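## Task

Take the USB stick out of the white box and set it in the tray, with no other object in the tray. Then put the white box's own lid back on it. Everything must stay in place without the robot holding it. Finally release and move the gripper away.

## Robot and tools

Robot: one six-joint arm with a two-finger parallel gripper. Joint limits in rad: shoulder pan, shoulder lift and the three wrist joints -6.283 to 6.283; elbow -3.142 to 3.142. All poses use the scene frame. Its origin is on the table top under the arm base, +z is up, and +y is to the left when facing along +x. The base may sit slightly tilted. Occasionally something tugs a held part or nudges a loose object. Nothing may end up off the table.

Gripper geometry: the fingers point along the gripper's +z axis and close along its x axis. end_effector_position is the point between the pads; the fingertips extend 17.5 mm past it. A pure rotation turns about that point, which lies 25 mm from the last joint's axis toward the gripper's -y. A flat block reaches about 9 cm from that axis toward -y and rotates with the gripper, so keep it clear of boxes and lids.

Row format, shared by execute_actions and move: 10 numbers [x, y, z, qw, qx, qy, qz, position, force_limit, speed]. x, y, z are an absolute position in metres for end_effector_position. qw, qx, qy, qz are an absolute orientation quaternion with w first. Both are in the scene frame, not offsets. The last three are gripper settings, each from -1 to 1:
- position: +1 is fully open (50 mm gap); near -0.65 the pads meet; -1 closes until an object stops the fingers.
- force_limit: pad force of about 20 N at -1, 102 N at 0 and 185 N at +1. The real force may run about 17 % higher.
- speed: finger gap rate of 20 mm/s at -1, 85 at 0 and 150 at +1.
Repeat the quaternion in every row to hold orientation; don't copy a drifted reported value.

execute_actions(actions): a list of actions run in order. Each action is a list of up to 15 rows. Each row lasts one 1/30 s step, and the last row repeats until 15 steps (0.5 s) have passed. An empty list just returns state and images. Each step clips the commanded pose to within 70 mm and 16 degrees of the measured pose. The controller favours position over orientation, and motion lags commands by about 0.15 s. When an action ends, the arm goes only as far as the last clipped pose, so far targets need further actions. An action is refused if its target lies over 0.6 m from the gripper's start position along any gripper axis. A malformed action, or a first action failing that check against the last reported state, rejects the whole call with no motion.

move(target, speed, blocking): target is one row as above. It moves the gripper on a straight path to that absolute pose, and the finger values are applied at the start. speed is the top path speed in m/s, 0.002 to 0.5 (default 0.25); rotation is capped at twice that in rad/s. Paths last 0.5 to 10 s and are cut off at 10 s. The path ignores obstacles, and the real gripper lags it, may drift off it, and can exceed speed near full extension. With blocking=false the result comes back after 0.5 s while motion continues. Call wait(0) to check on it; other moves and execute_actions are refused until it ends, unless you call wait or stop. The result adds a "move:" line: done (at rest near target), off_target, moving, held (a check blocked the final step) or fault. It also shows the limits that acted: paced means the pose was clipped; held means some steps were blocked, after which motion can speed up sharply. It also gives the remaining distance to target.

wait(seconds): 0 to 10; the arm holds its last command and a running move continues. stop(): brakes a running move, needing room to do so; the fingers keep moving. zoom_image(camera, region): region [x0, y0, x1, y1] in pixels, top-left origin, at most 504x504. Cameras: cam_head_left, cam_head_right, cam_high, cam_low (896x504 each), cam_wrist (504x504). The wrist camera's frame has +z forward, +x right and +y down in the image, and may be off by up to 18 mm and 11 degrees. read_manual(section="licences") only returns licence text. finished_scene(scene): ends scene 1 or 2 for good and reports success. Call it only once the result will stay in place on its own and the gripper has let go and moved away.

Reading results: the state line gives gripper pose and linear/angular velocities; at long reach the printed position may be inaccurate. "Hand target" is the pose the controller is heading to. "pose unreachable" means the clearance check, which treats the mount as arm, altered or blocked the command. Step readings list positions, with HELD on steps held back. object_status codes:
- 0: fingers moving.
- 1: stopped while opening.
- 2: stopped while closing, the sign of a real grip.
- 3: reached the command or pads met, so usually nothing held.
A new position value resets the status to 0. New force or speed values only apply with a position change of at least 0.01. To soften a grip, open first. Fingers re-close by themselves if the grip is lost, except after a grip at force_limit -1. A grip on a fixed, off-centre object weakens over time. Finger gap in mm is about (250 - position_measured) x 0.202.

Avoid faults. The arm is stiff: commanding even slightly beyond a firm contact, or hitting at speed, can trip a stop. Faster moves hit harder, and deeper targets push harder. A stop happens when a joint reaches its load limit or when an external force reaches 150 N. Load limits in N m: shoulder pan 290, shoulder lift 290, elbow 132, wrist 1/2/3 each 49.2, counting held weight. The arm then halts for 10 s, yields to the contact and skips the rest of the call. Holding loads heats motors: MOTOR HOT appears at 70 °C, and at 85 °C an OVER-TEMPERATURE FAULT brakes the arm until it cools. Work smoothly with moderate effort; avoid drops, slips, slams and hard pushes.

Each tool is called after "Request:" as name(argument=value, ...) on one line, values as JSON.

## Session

Request:
execute_actions(actions=[])

Scene clock: 0.00 s.
end_effector_position=(+0.3502, +0.2991, +0.1930) position_measured=3 object_status=3 end_effector_quat_wxyz=(-0.030, -0.673, +0.739, -0.022) end_effector_velocity=(-0.001, -0.001, -0.001) end_effector_angular_velocity=(-0.001, +0.002, -0.003)
Joint positions: [ 3.499 -1.775  2.483 -2.236 -1.635 -2.665]
Joint velocities: [-0.002  0.     0.002  0.001  0.     0.   ]
Hand target: +0.350, +0.299, +0.193; -0.030, -0.673, +0.739, -0.022

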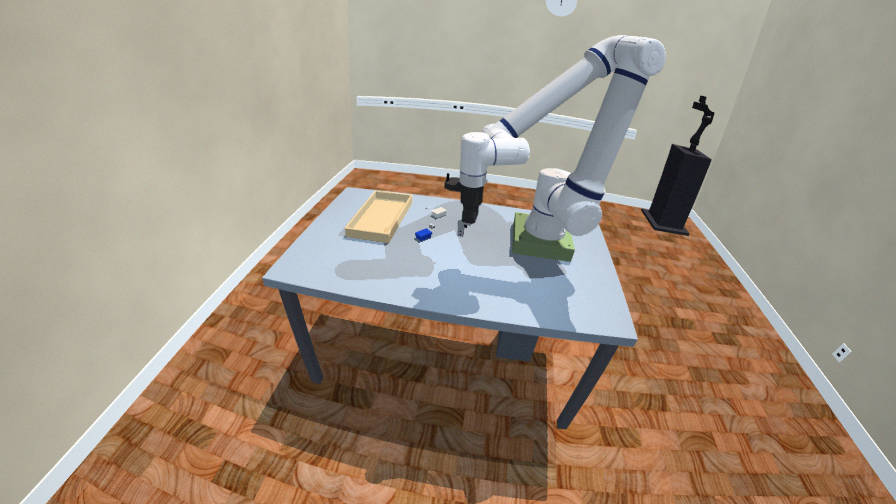

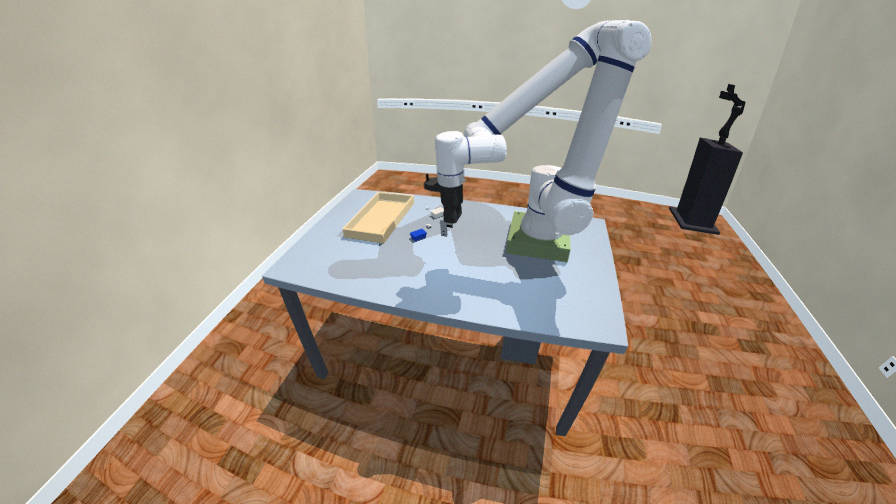

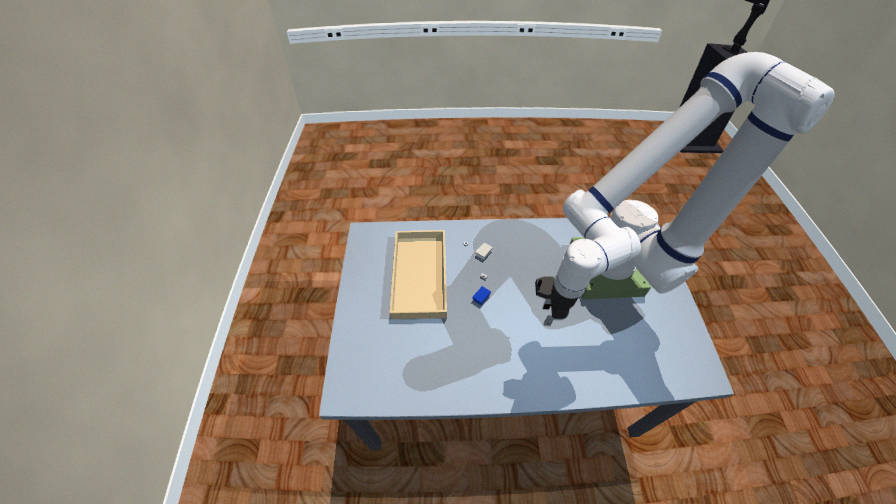

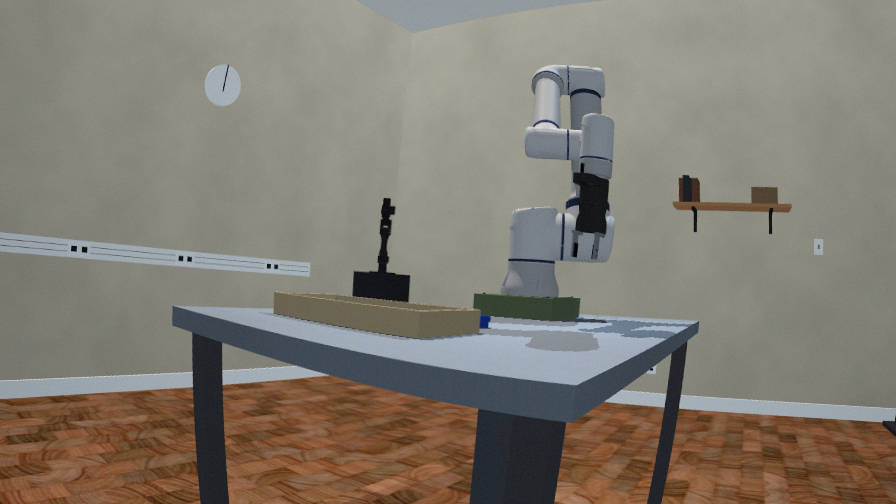

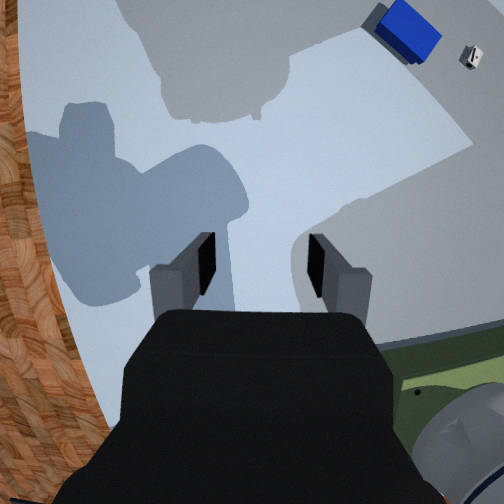

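Long axis ≈ +50°, so gripper yaw −40°.

Request:
move(target=[0.51,-0.105,0.1,0,0.94,-0.342,0,1,-0.8,0])

Request:
zoom_image(camera="cam_head_left", region=[400,180,470,240])

Scene clock: 3.37 s.
end_effector_position=(+0.5088, -0.1075, +0.1000) position_measured=3 object_status=3 end_effector_quat_wxyz=(+0.003, +0.940, -0.342, +0.001) end_effector_velocity=(+0.001, -0.001, -0.000) end_effector_angular_velocity=(+0.000, -0.001, +0.004)
Joint positions: [ 2.514 -1.494  2.489 -2.57  -1.579 -4.617]
Joint velocities: [-0.001  0.003 -0.002 -0.001  0.001 -0.005]
Hand target: +0.509, -0.108, +0.100; +0.003, +0.940, -0.342, +0.001
Off the commanded pose: 0.003 m, 0 deg.
move: done

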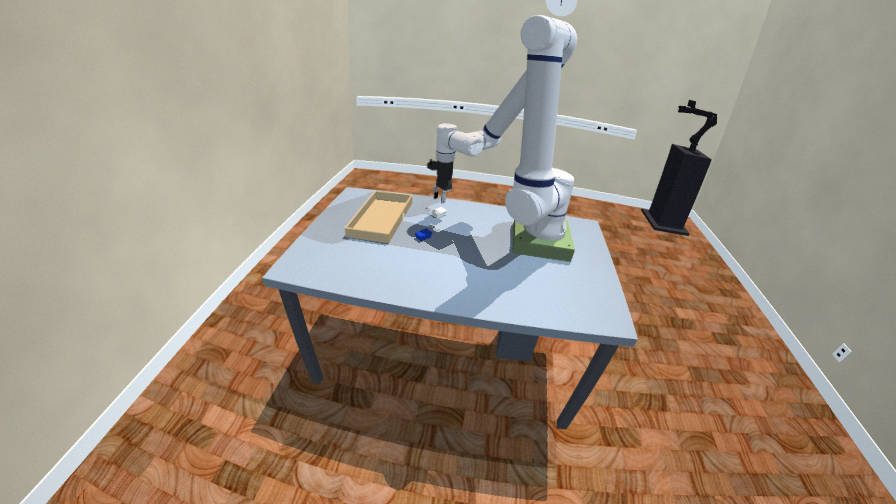

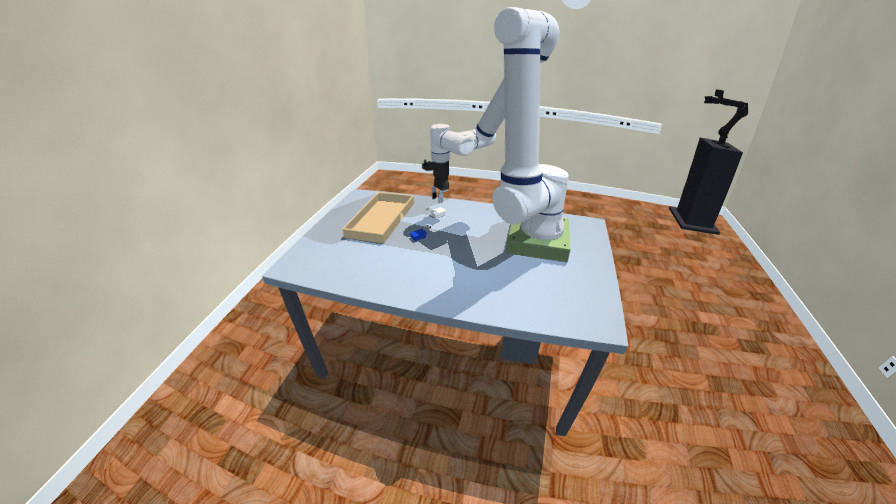

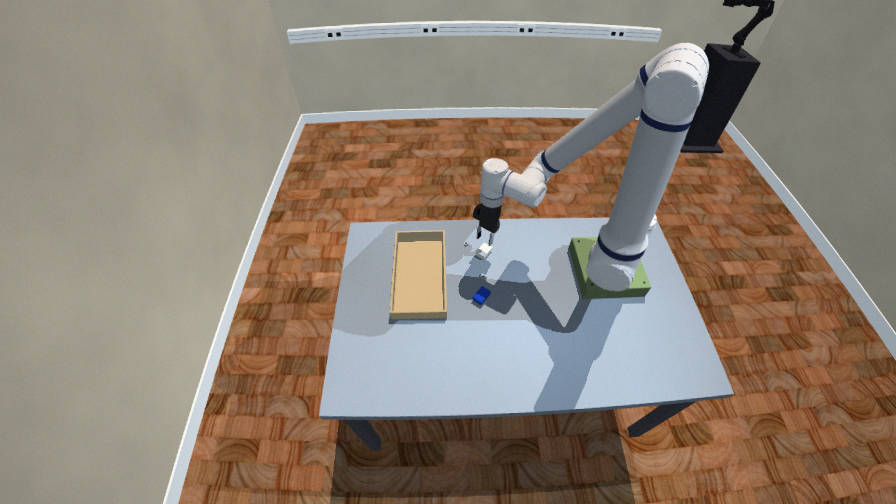

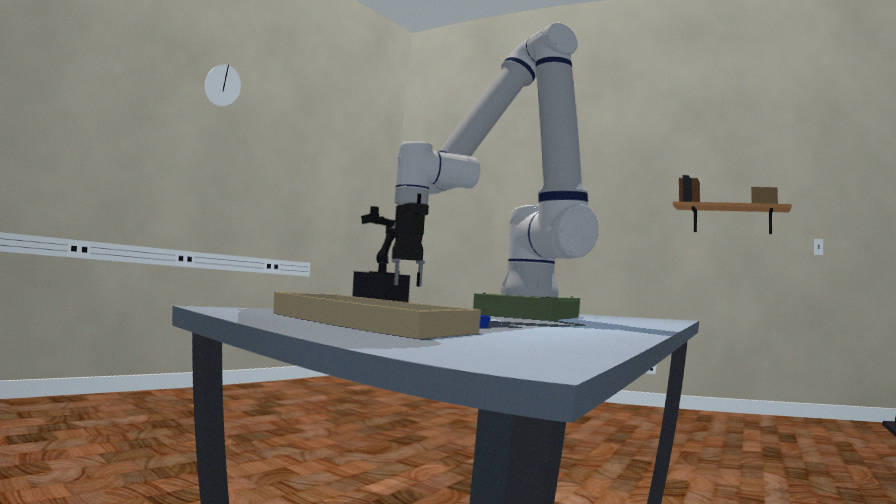

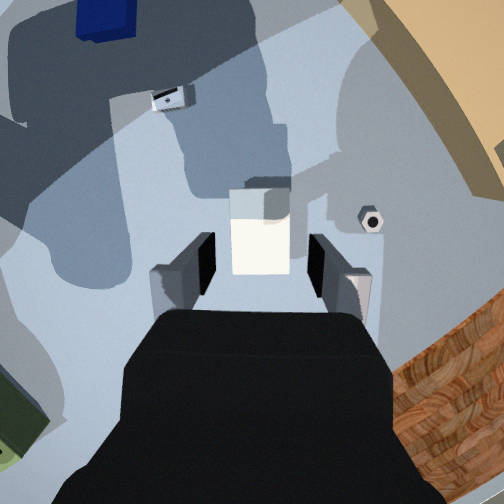

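Region (400, 180, 470, 240) of cam_head_left's 896x504 image, scaled by 7.200, with more detail than that image has; it fills the top 432 rows of this view, and the rest is white.

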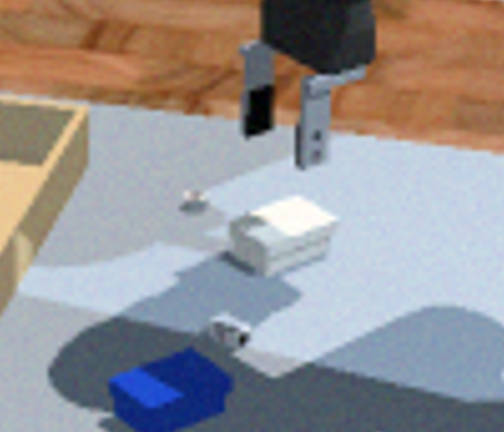

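Request:
move(target=[0.5075,-0.106,0.033,0,0.9455,-0.3256,0,1,-0.8,0], speed=0.06)

Request:
move(target=[0.5075,-0.106,0.033,0,0.9455,-0.3256,0,-1,-0.8,-0.5])

Request:
move(target=[0.5075,-0.106,0.07,0,0.9455,-0.3256,0,-1,-0.8,-0.5], speed=0.04)

Request:
move(target=[0.41,-0.08,0.07,0,0.9455,-0.3256,0,-1,-0.8,-0.5], speed=0.15)

Request:
zoom_image(camera="cam_head_left", region=[420,180,490,240])

Scene clock: 6.37 s.
end_effector_position=(+0.5078, -0.1062, +0.0330) position_measured=3 object_status=3 end_effector_quat_wxyz=(+0.000, +0.945, -0.326, +0.000) end_effector_velocity=(+0.000, -0.001, -0.001) end_effector_angular_velocity=(-0.000, -0.001, -0.000)
Joint positions: [ 2.511 -1.332  2.521 -2.761 -1.573 -4.655]
Joint velocities: [-0.001  0.004  0.    -0.006  0.    -0.001]
Hand target: +0.508, -0.106, +0.033; +0.000, +0.946, -0.326, +0.000
Off the commanded pose: 0.000 m, 0 deg.
move: done

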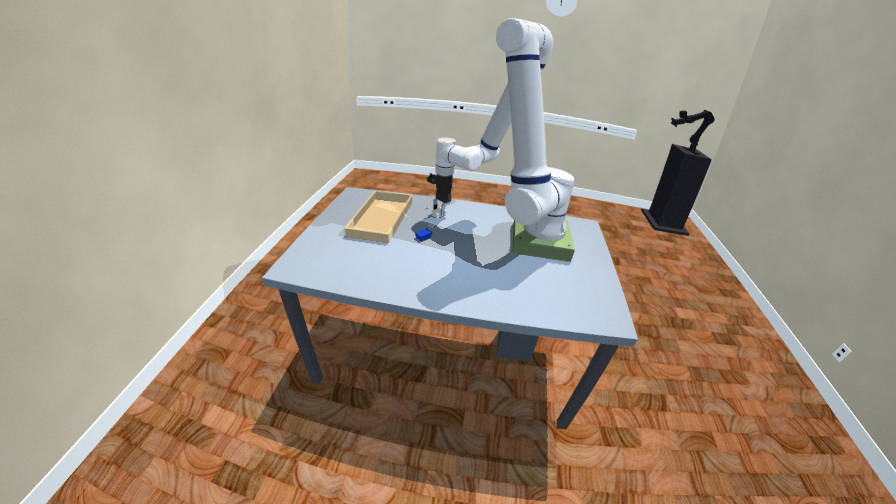

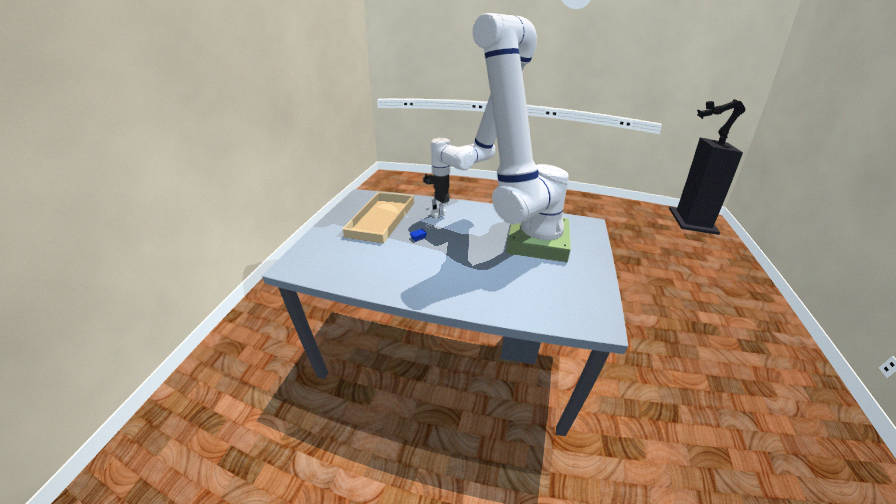

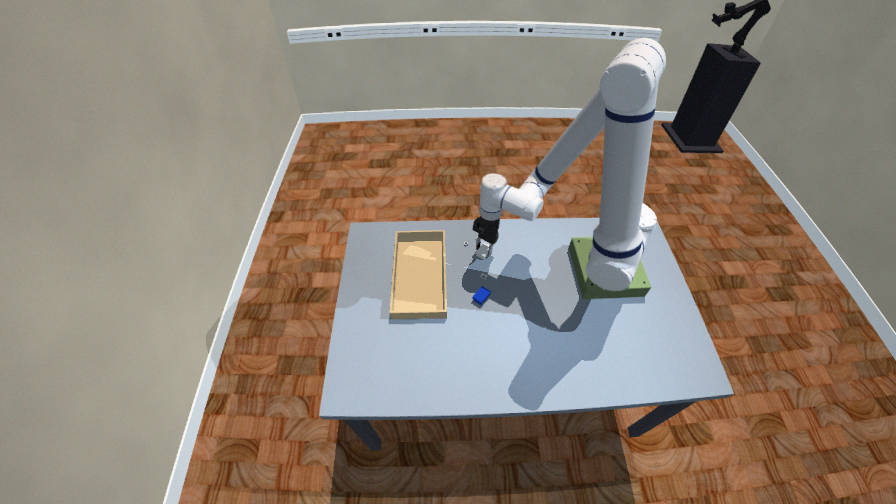

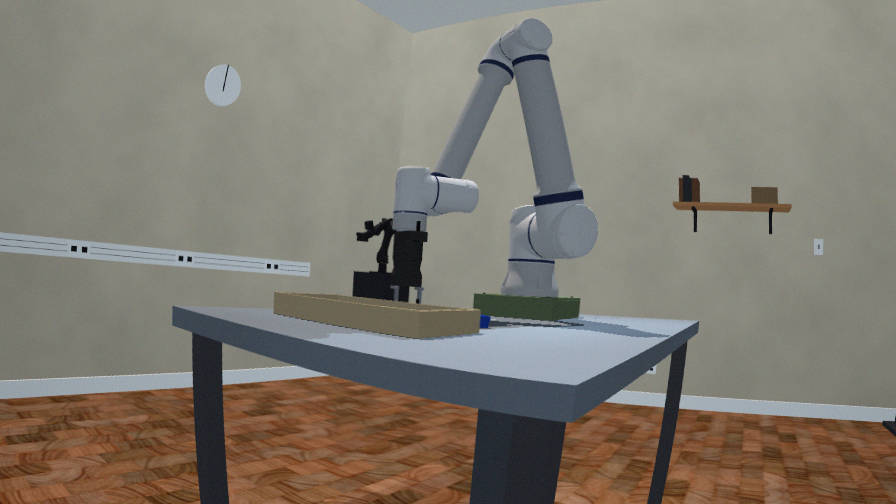

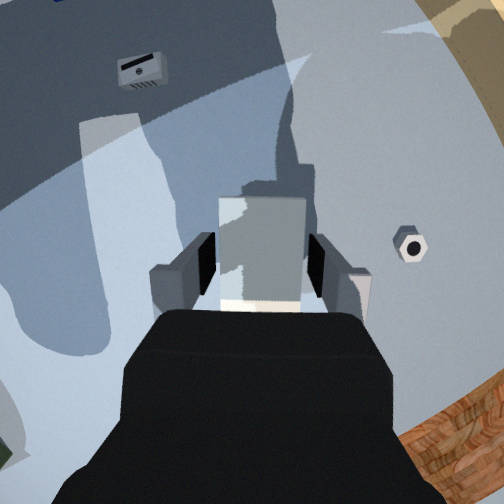

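Scene clock: 7.07 s.
end_effector_position=(+0.5075, -0.1060, +0.0330) position_measured=46 object_status=2 end_effector_quat_wxyz=(+0.000, +0.946, -0.326, +0.000) end_effector_velocity=(-0.001, +0.000, -0.000) end_effector_angular_velocity=(+0.000, +0.001, +0.001)
Joint positions: [ 2.511 -1.333  2.522 -2.761 -1.573 -4.655]
Joint velocities: [ 0.    -0.     0.001  0.    -0.001 -0.   ]
Hand target: +0.508, -0.106, +0.033; +0.000, +0.946, -0.326, +0.000
Off the commanded pose: 0.000 m, 0 deg.
move: done

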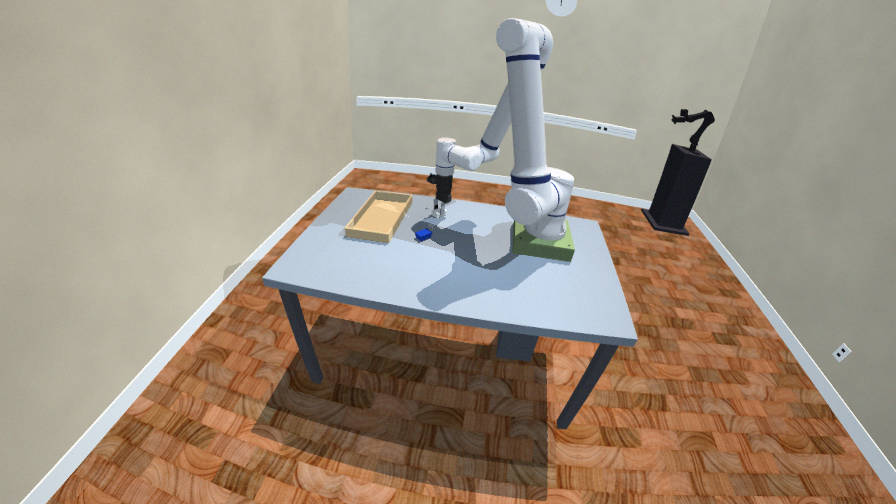

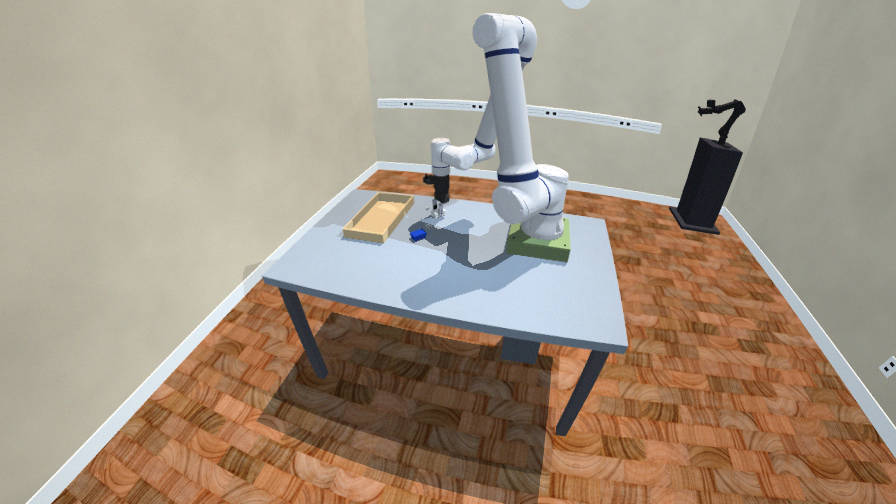

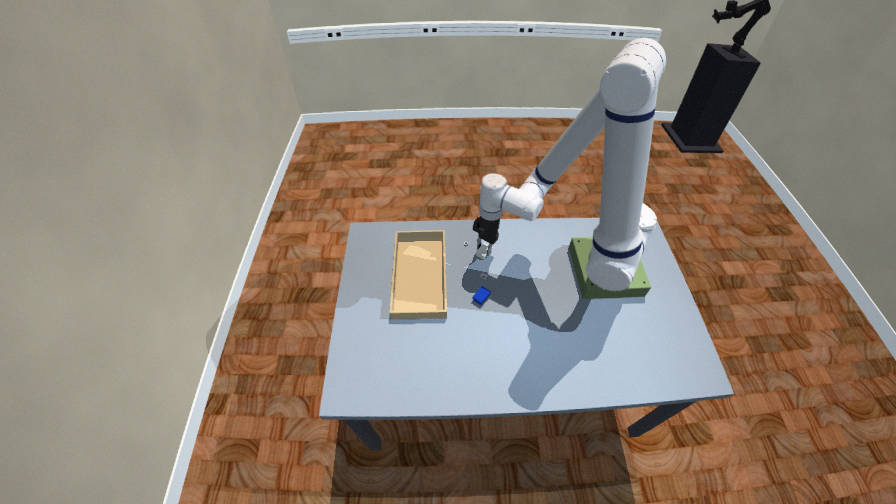

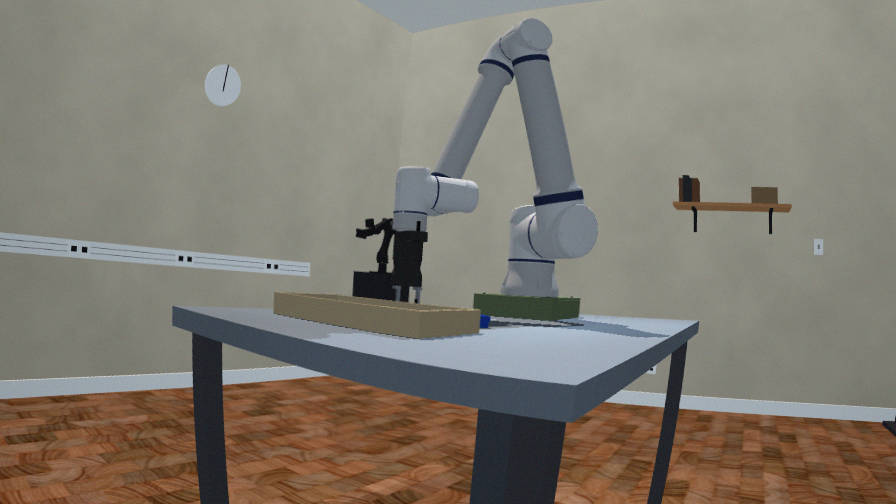

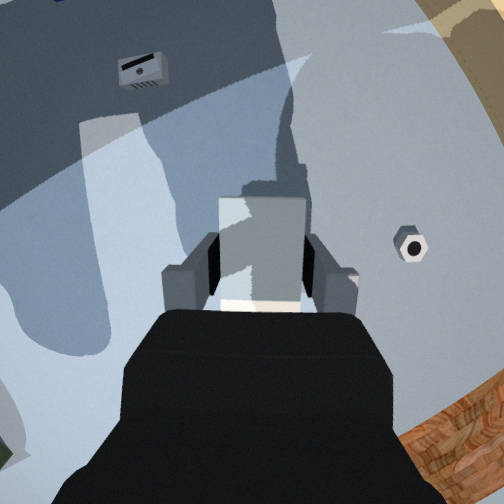

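Scene clock: 8.33 s.
end_effector_position=(+0.5074, -0.1059, +0.0700) position_measured=46 object_status=2 end_effector_quat_wxyz=(-0.000, +0.946, -0.326, +0.000) end_effector_velocity=(+0.001, -0.000, +0.002) end_effector_angular_velocity=(-0.001, -0.001, +0.001)
Joint positions: [ 2.511 -1.426  2.507 -2.653 -1.573 -4.655]
Joint velocities: [ 0.001 -0.004 -0.002  0.005 -0.     0.   ]
Hand target: +0.507, -0.106, +0.070; -0.000, +0.946, -0.326, +0.000
Off the commanded pose: 0.000 m, 0 deg.
move: done

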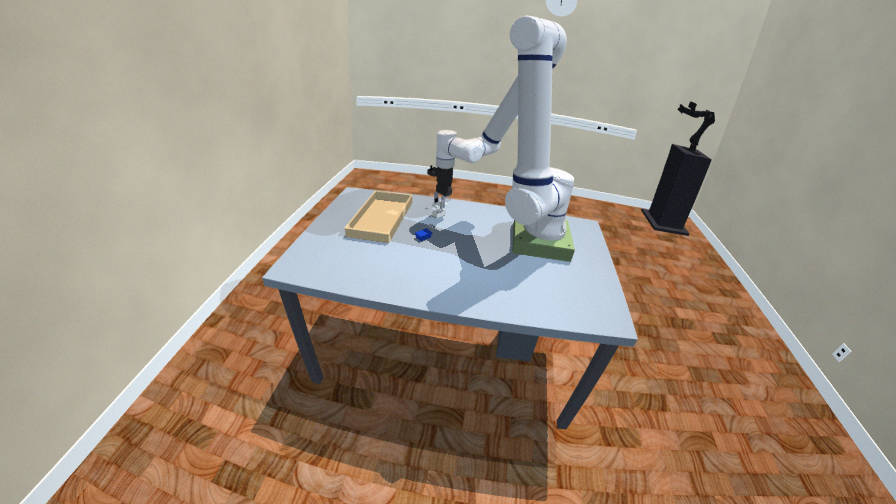

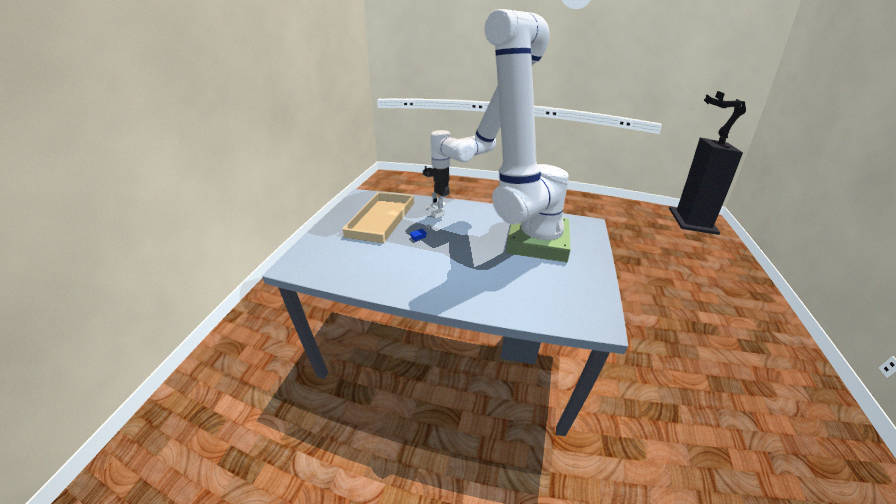

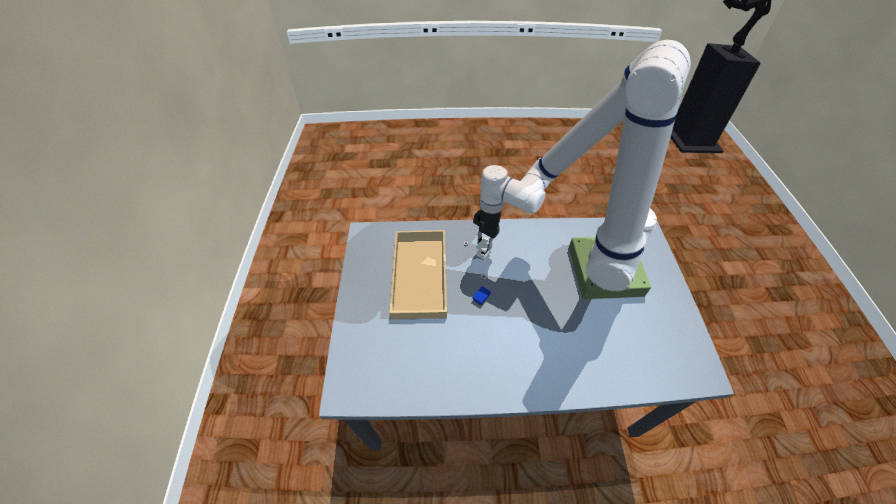

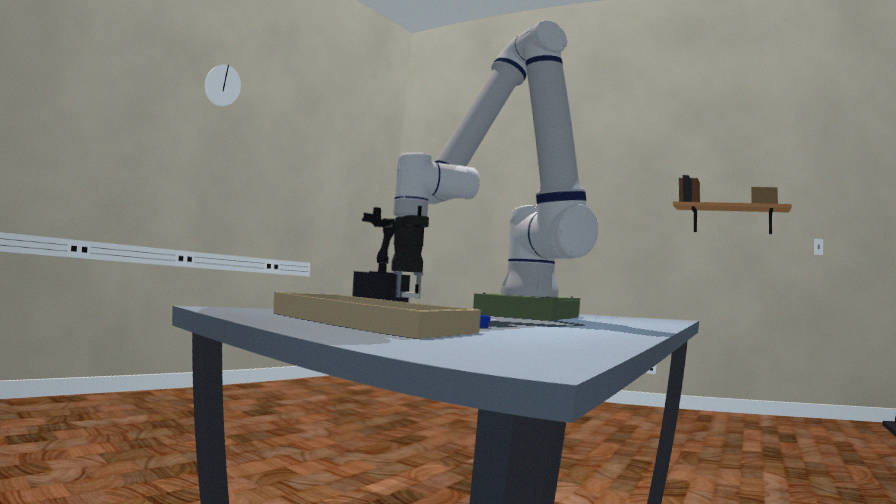

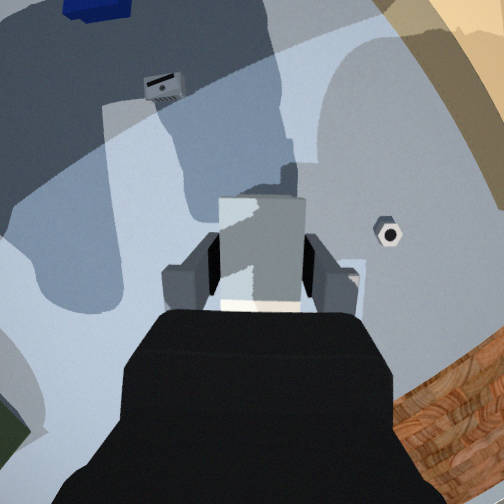

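Scene clock: 9.47 s.
end_effector_position=(+0.4101, -0.0799, +0.0696) position_measured=46 object_status=2 end_effector_quat_wxyz=(+0.000, +0.946, -0.326, -0.000) end_effector_velocity=(-0.002, +0.000, +0.000) end_effector_angular_velocity=(+0.001, +0.000, -0.001)
Joint positions: [ 2.421 -1.582  2.689 -2.68  -1.574 -4.745]
Joint velocities: [-0.003 -0.005  0.003  0.003  0.001 -0.003]
Hand target: +0.410, -0.080, +0.070; +0.000, +0.946, -0.326, -0.000
Off the commanded pose: 0.000 m, 0 deg.
move: done

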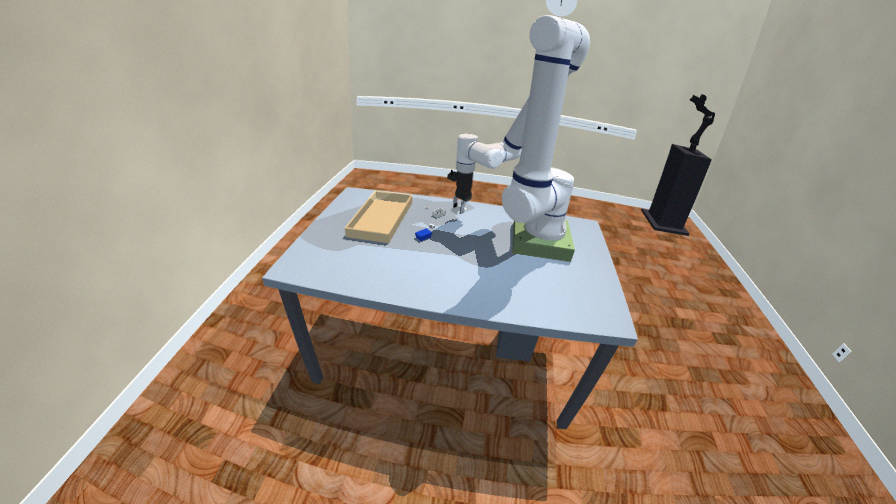

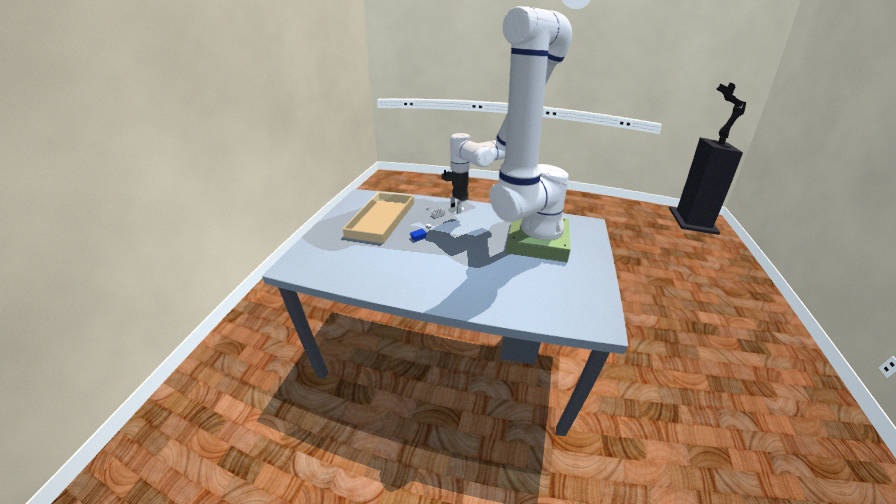

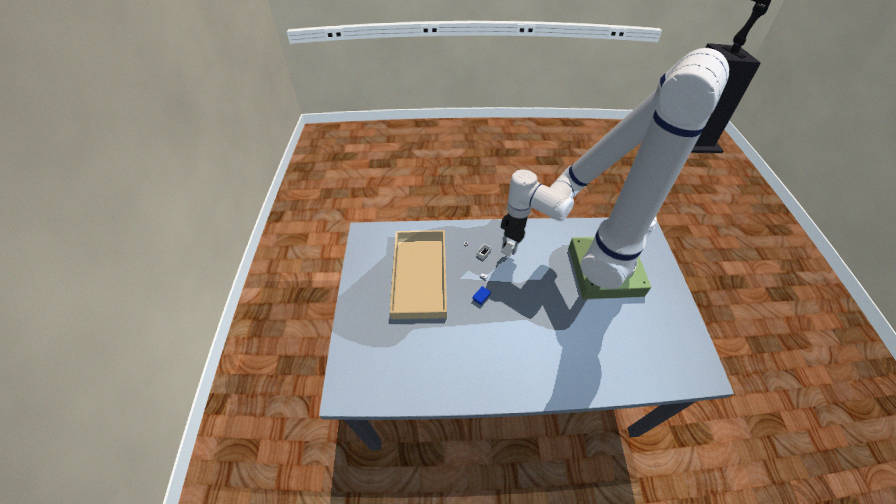

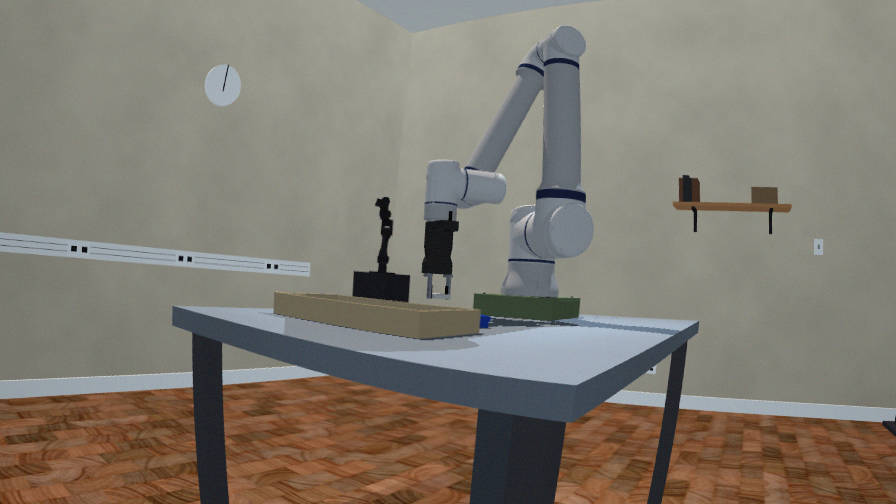

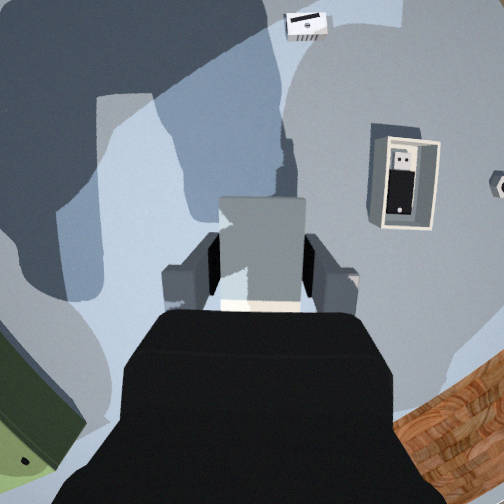

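Region (420, 180, 490, 240) of cam_head_left's 896x504 image, scaled by 7.200, with more detail than that image has; it fills the top 432 rows of this view, and the rest is white.

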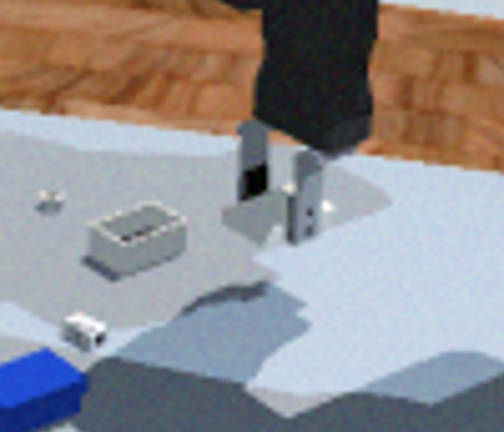

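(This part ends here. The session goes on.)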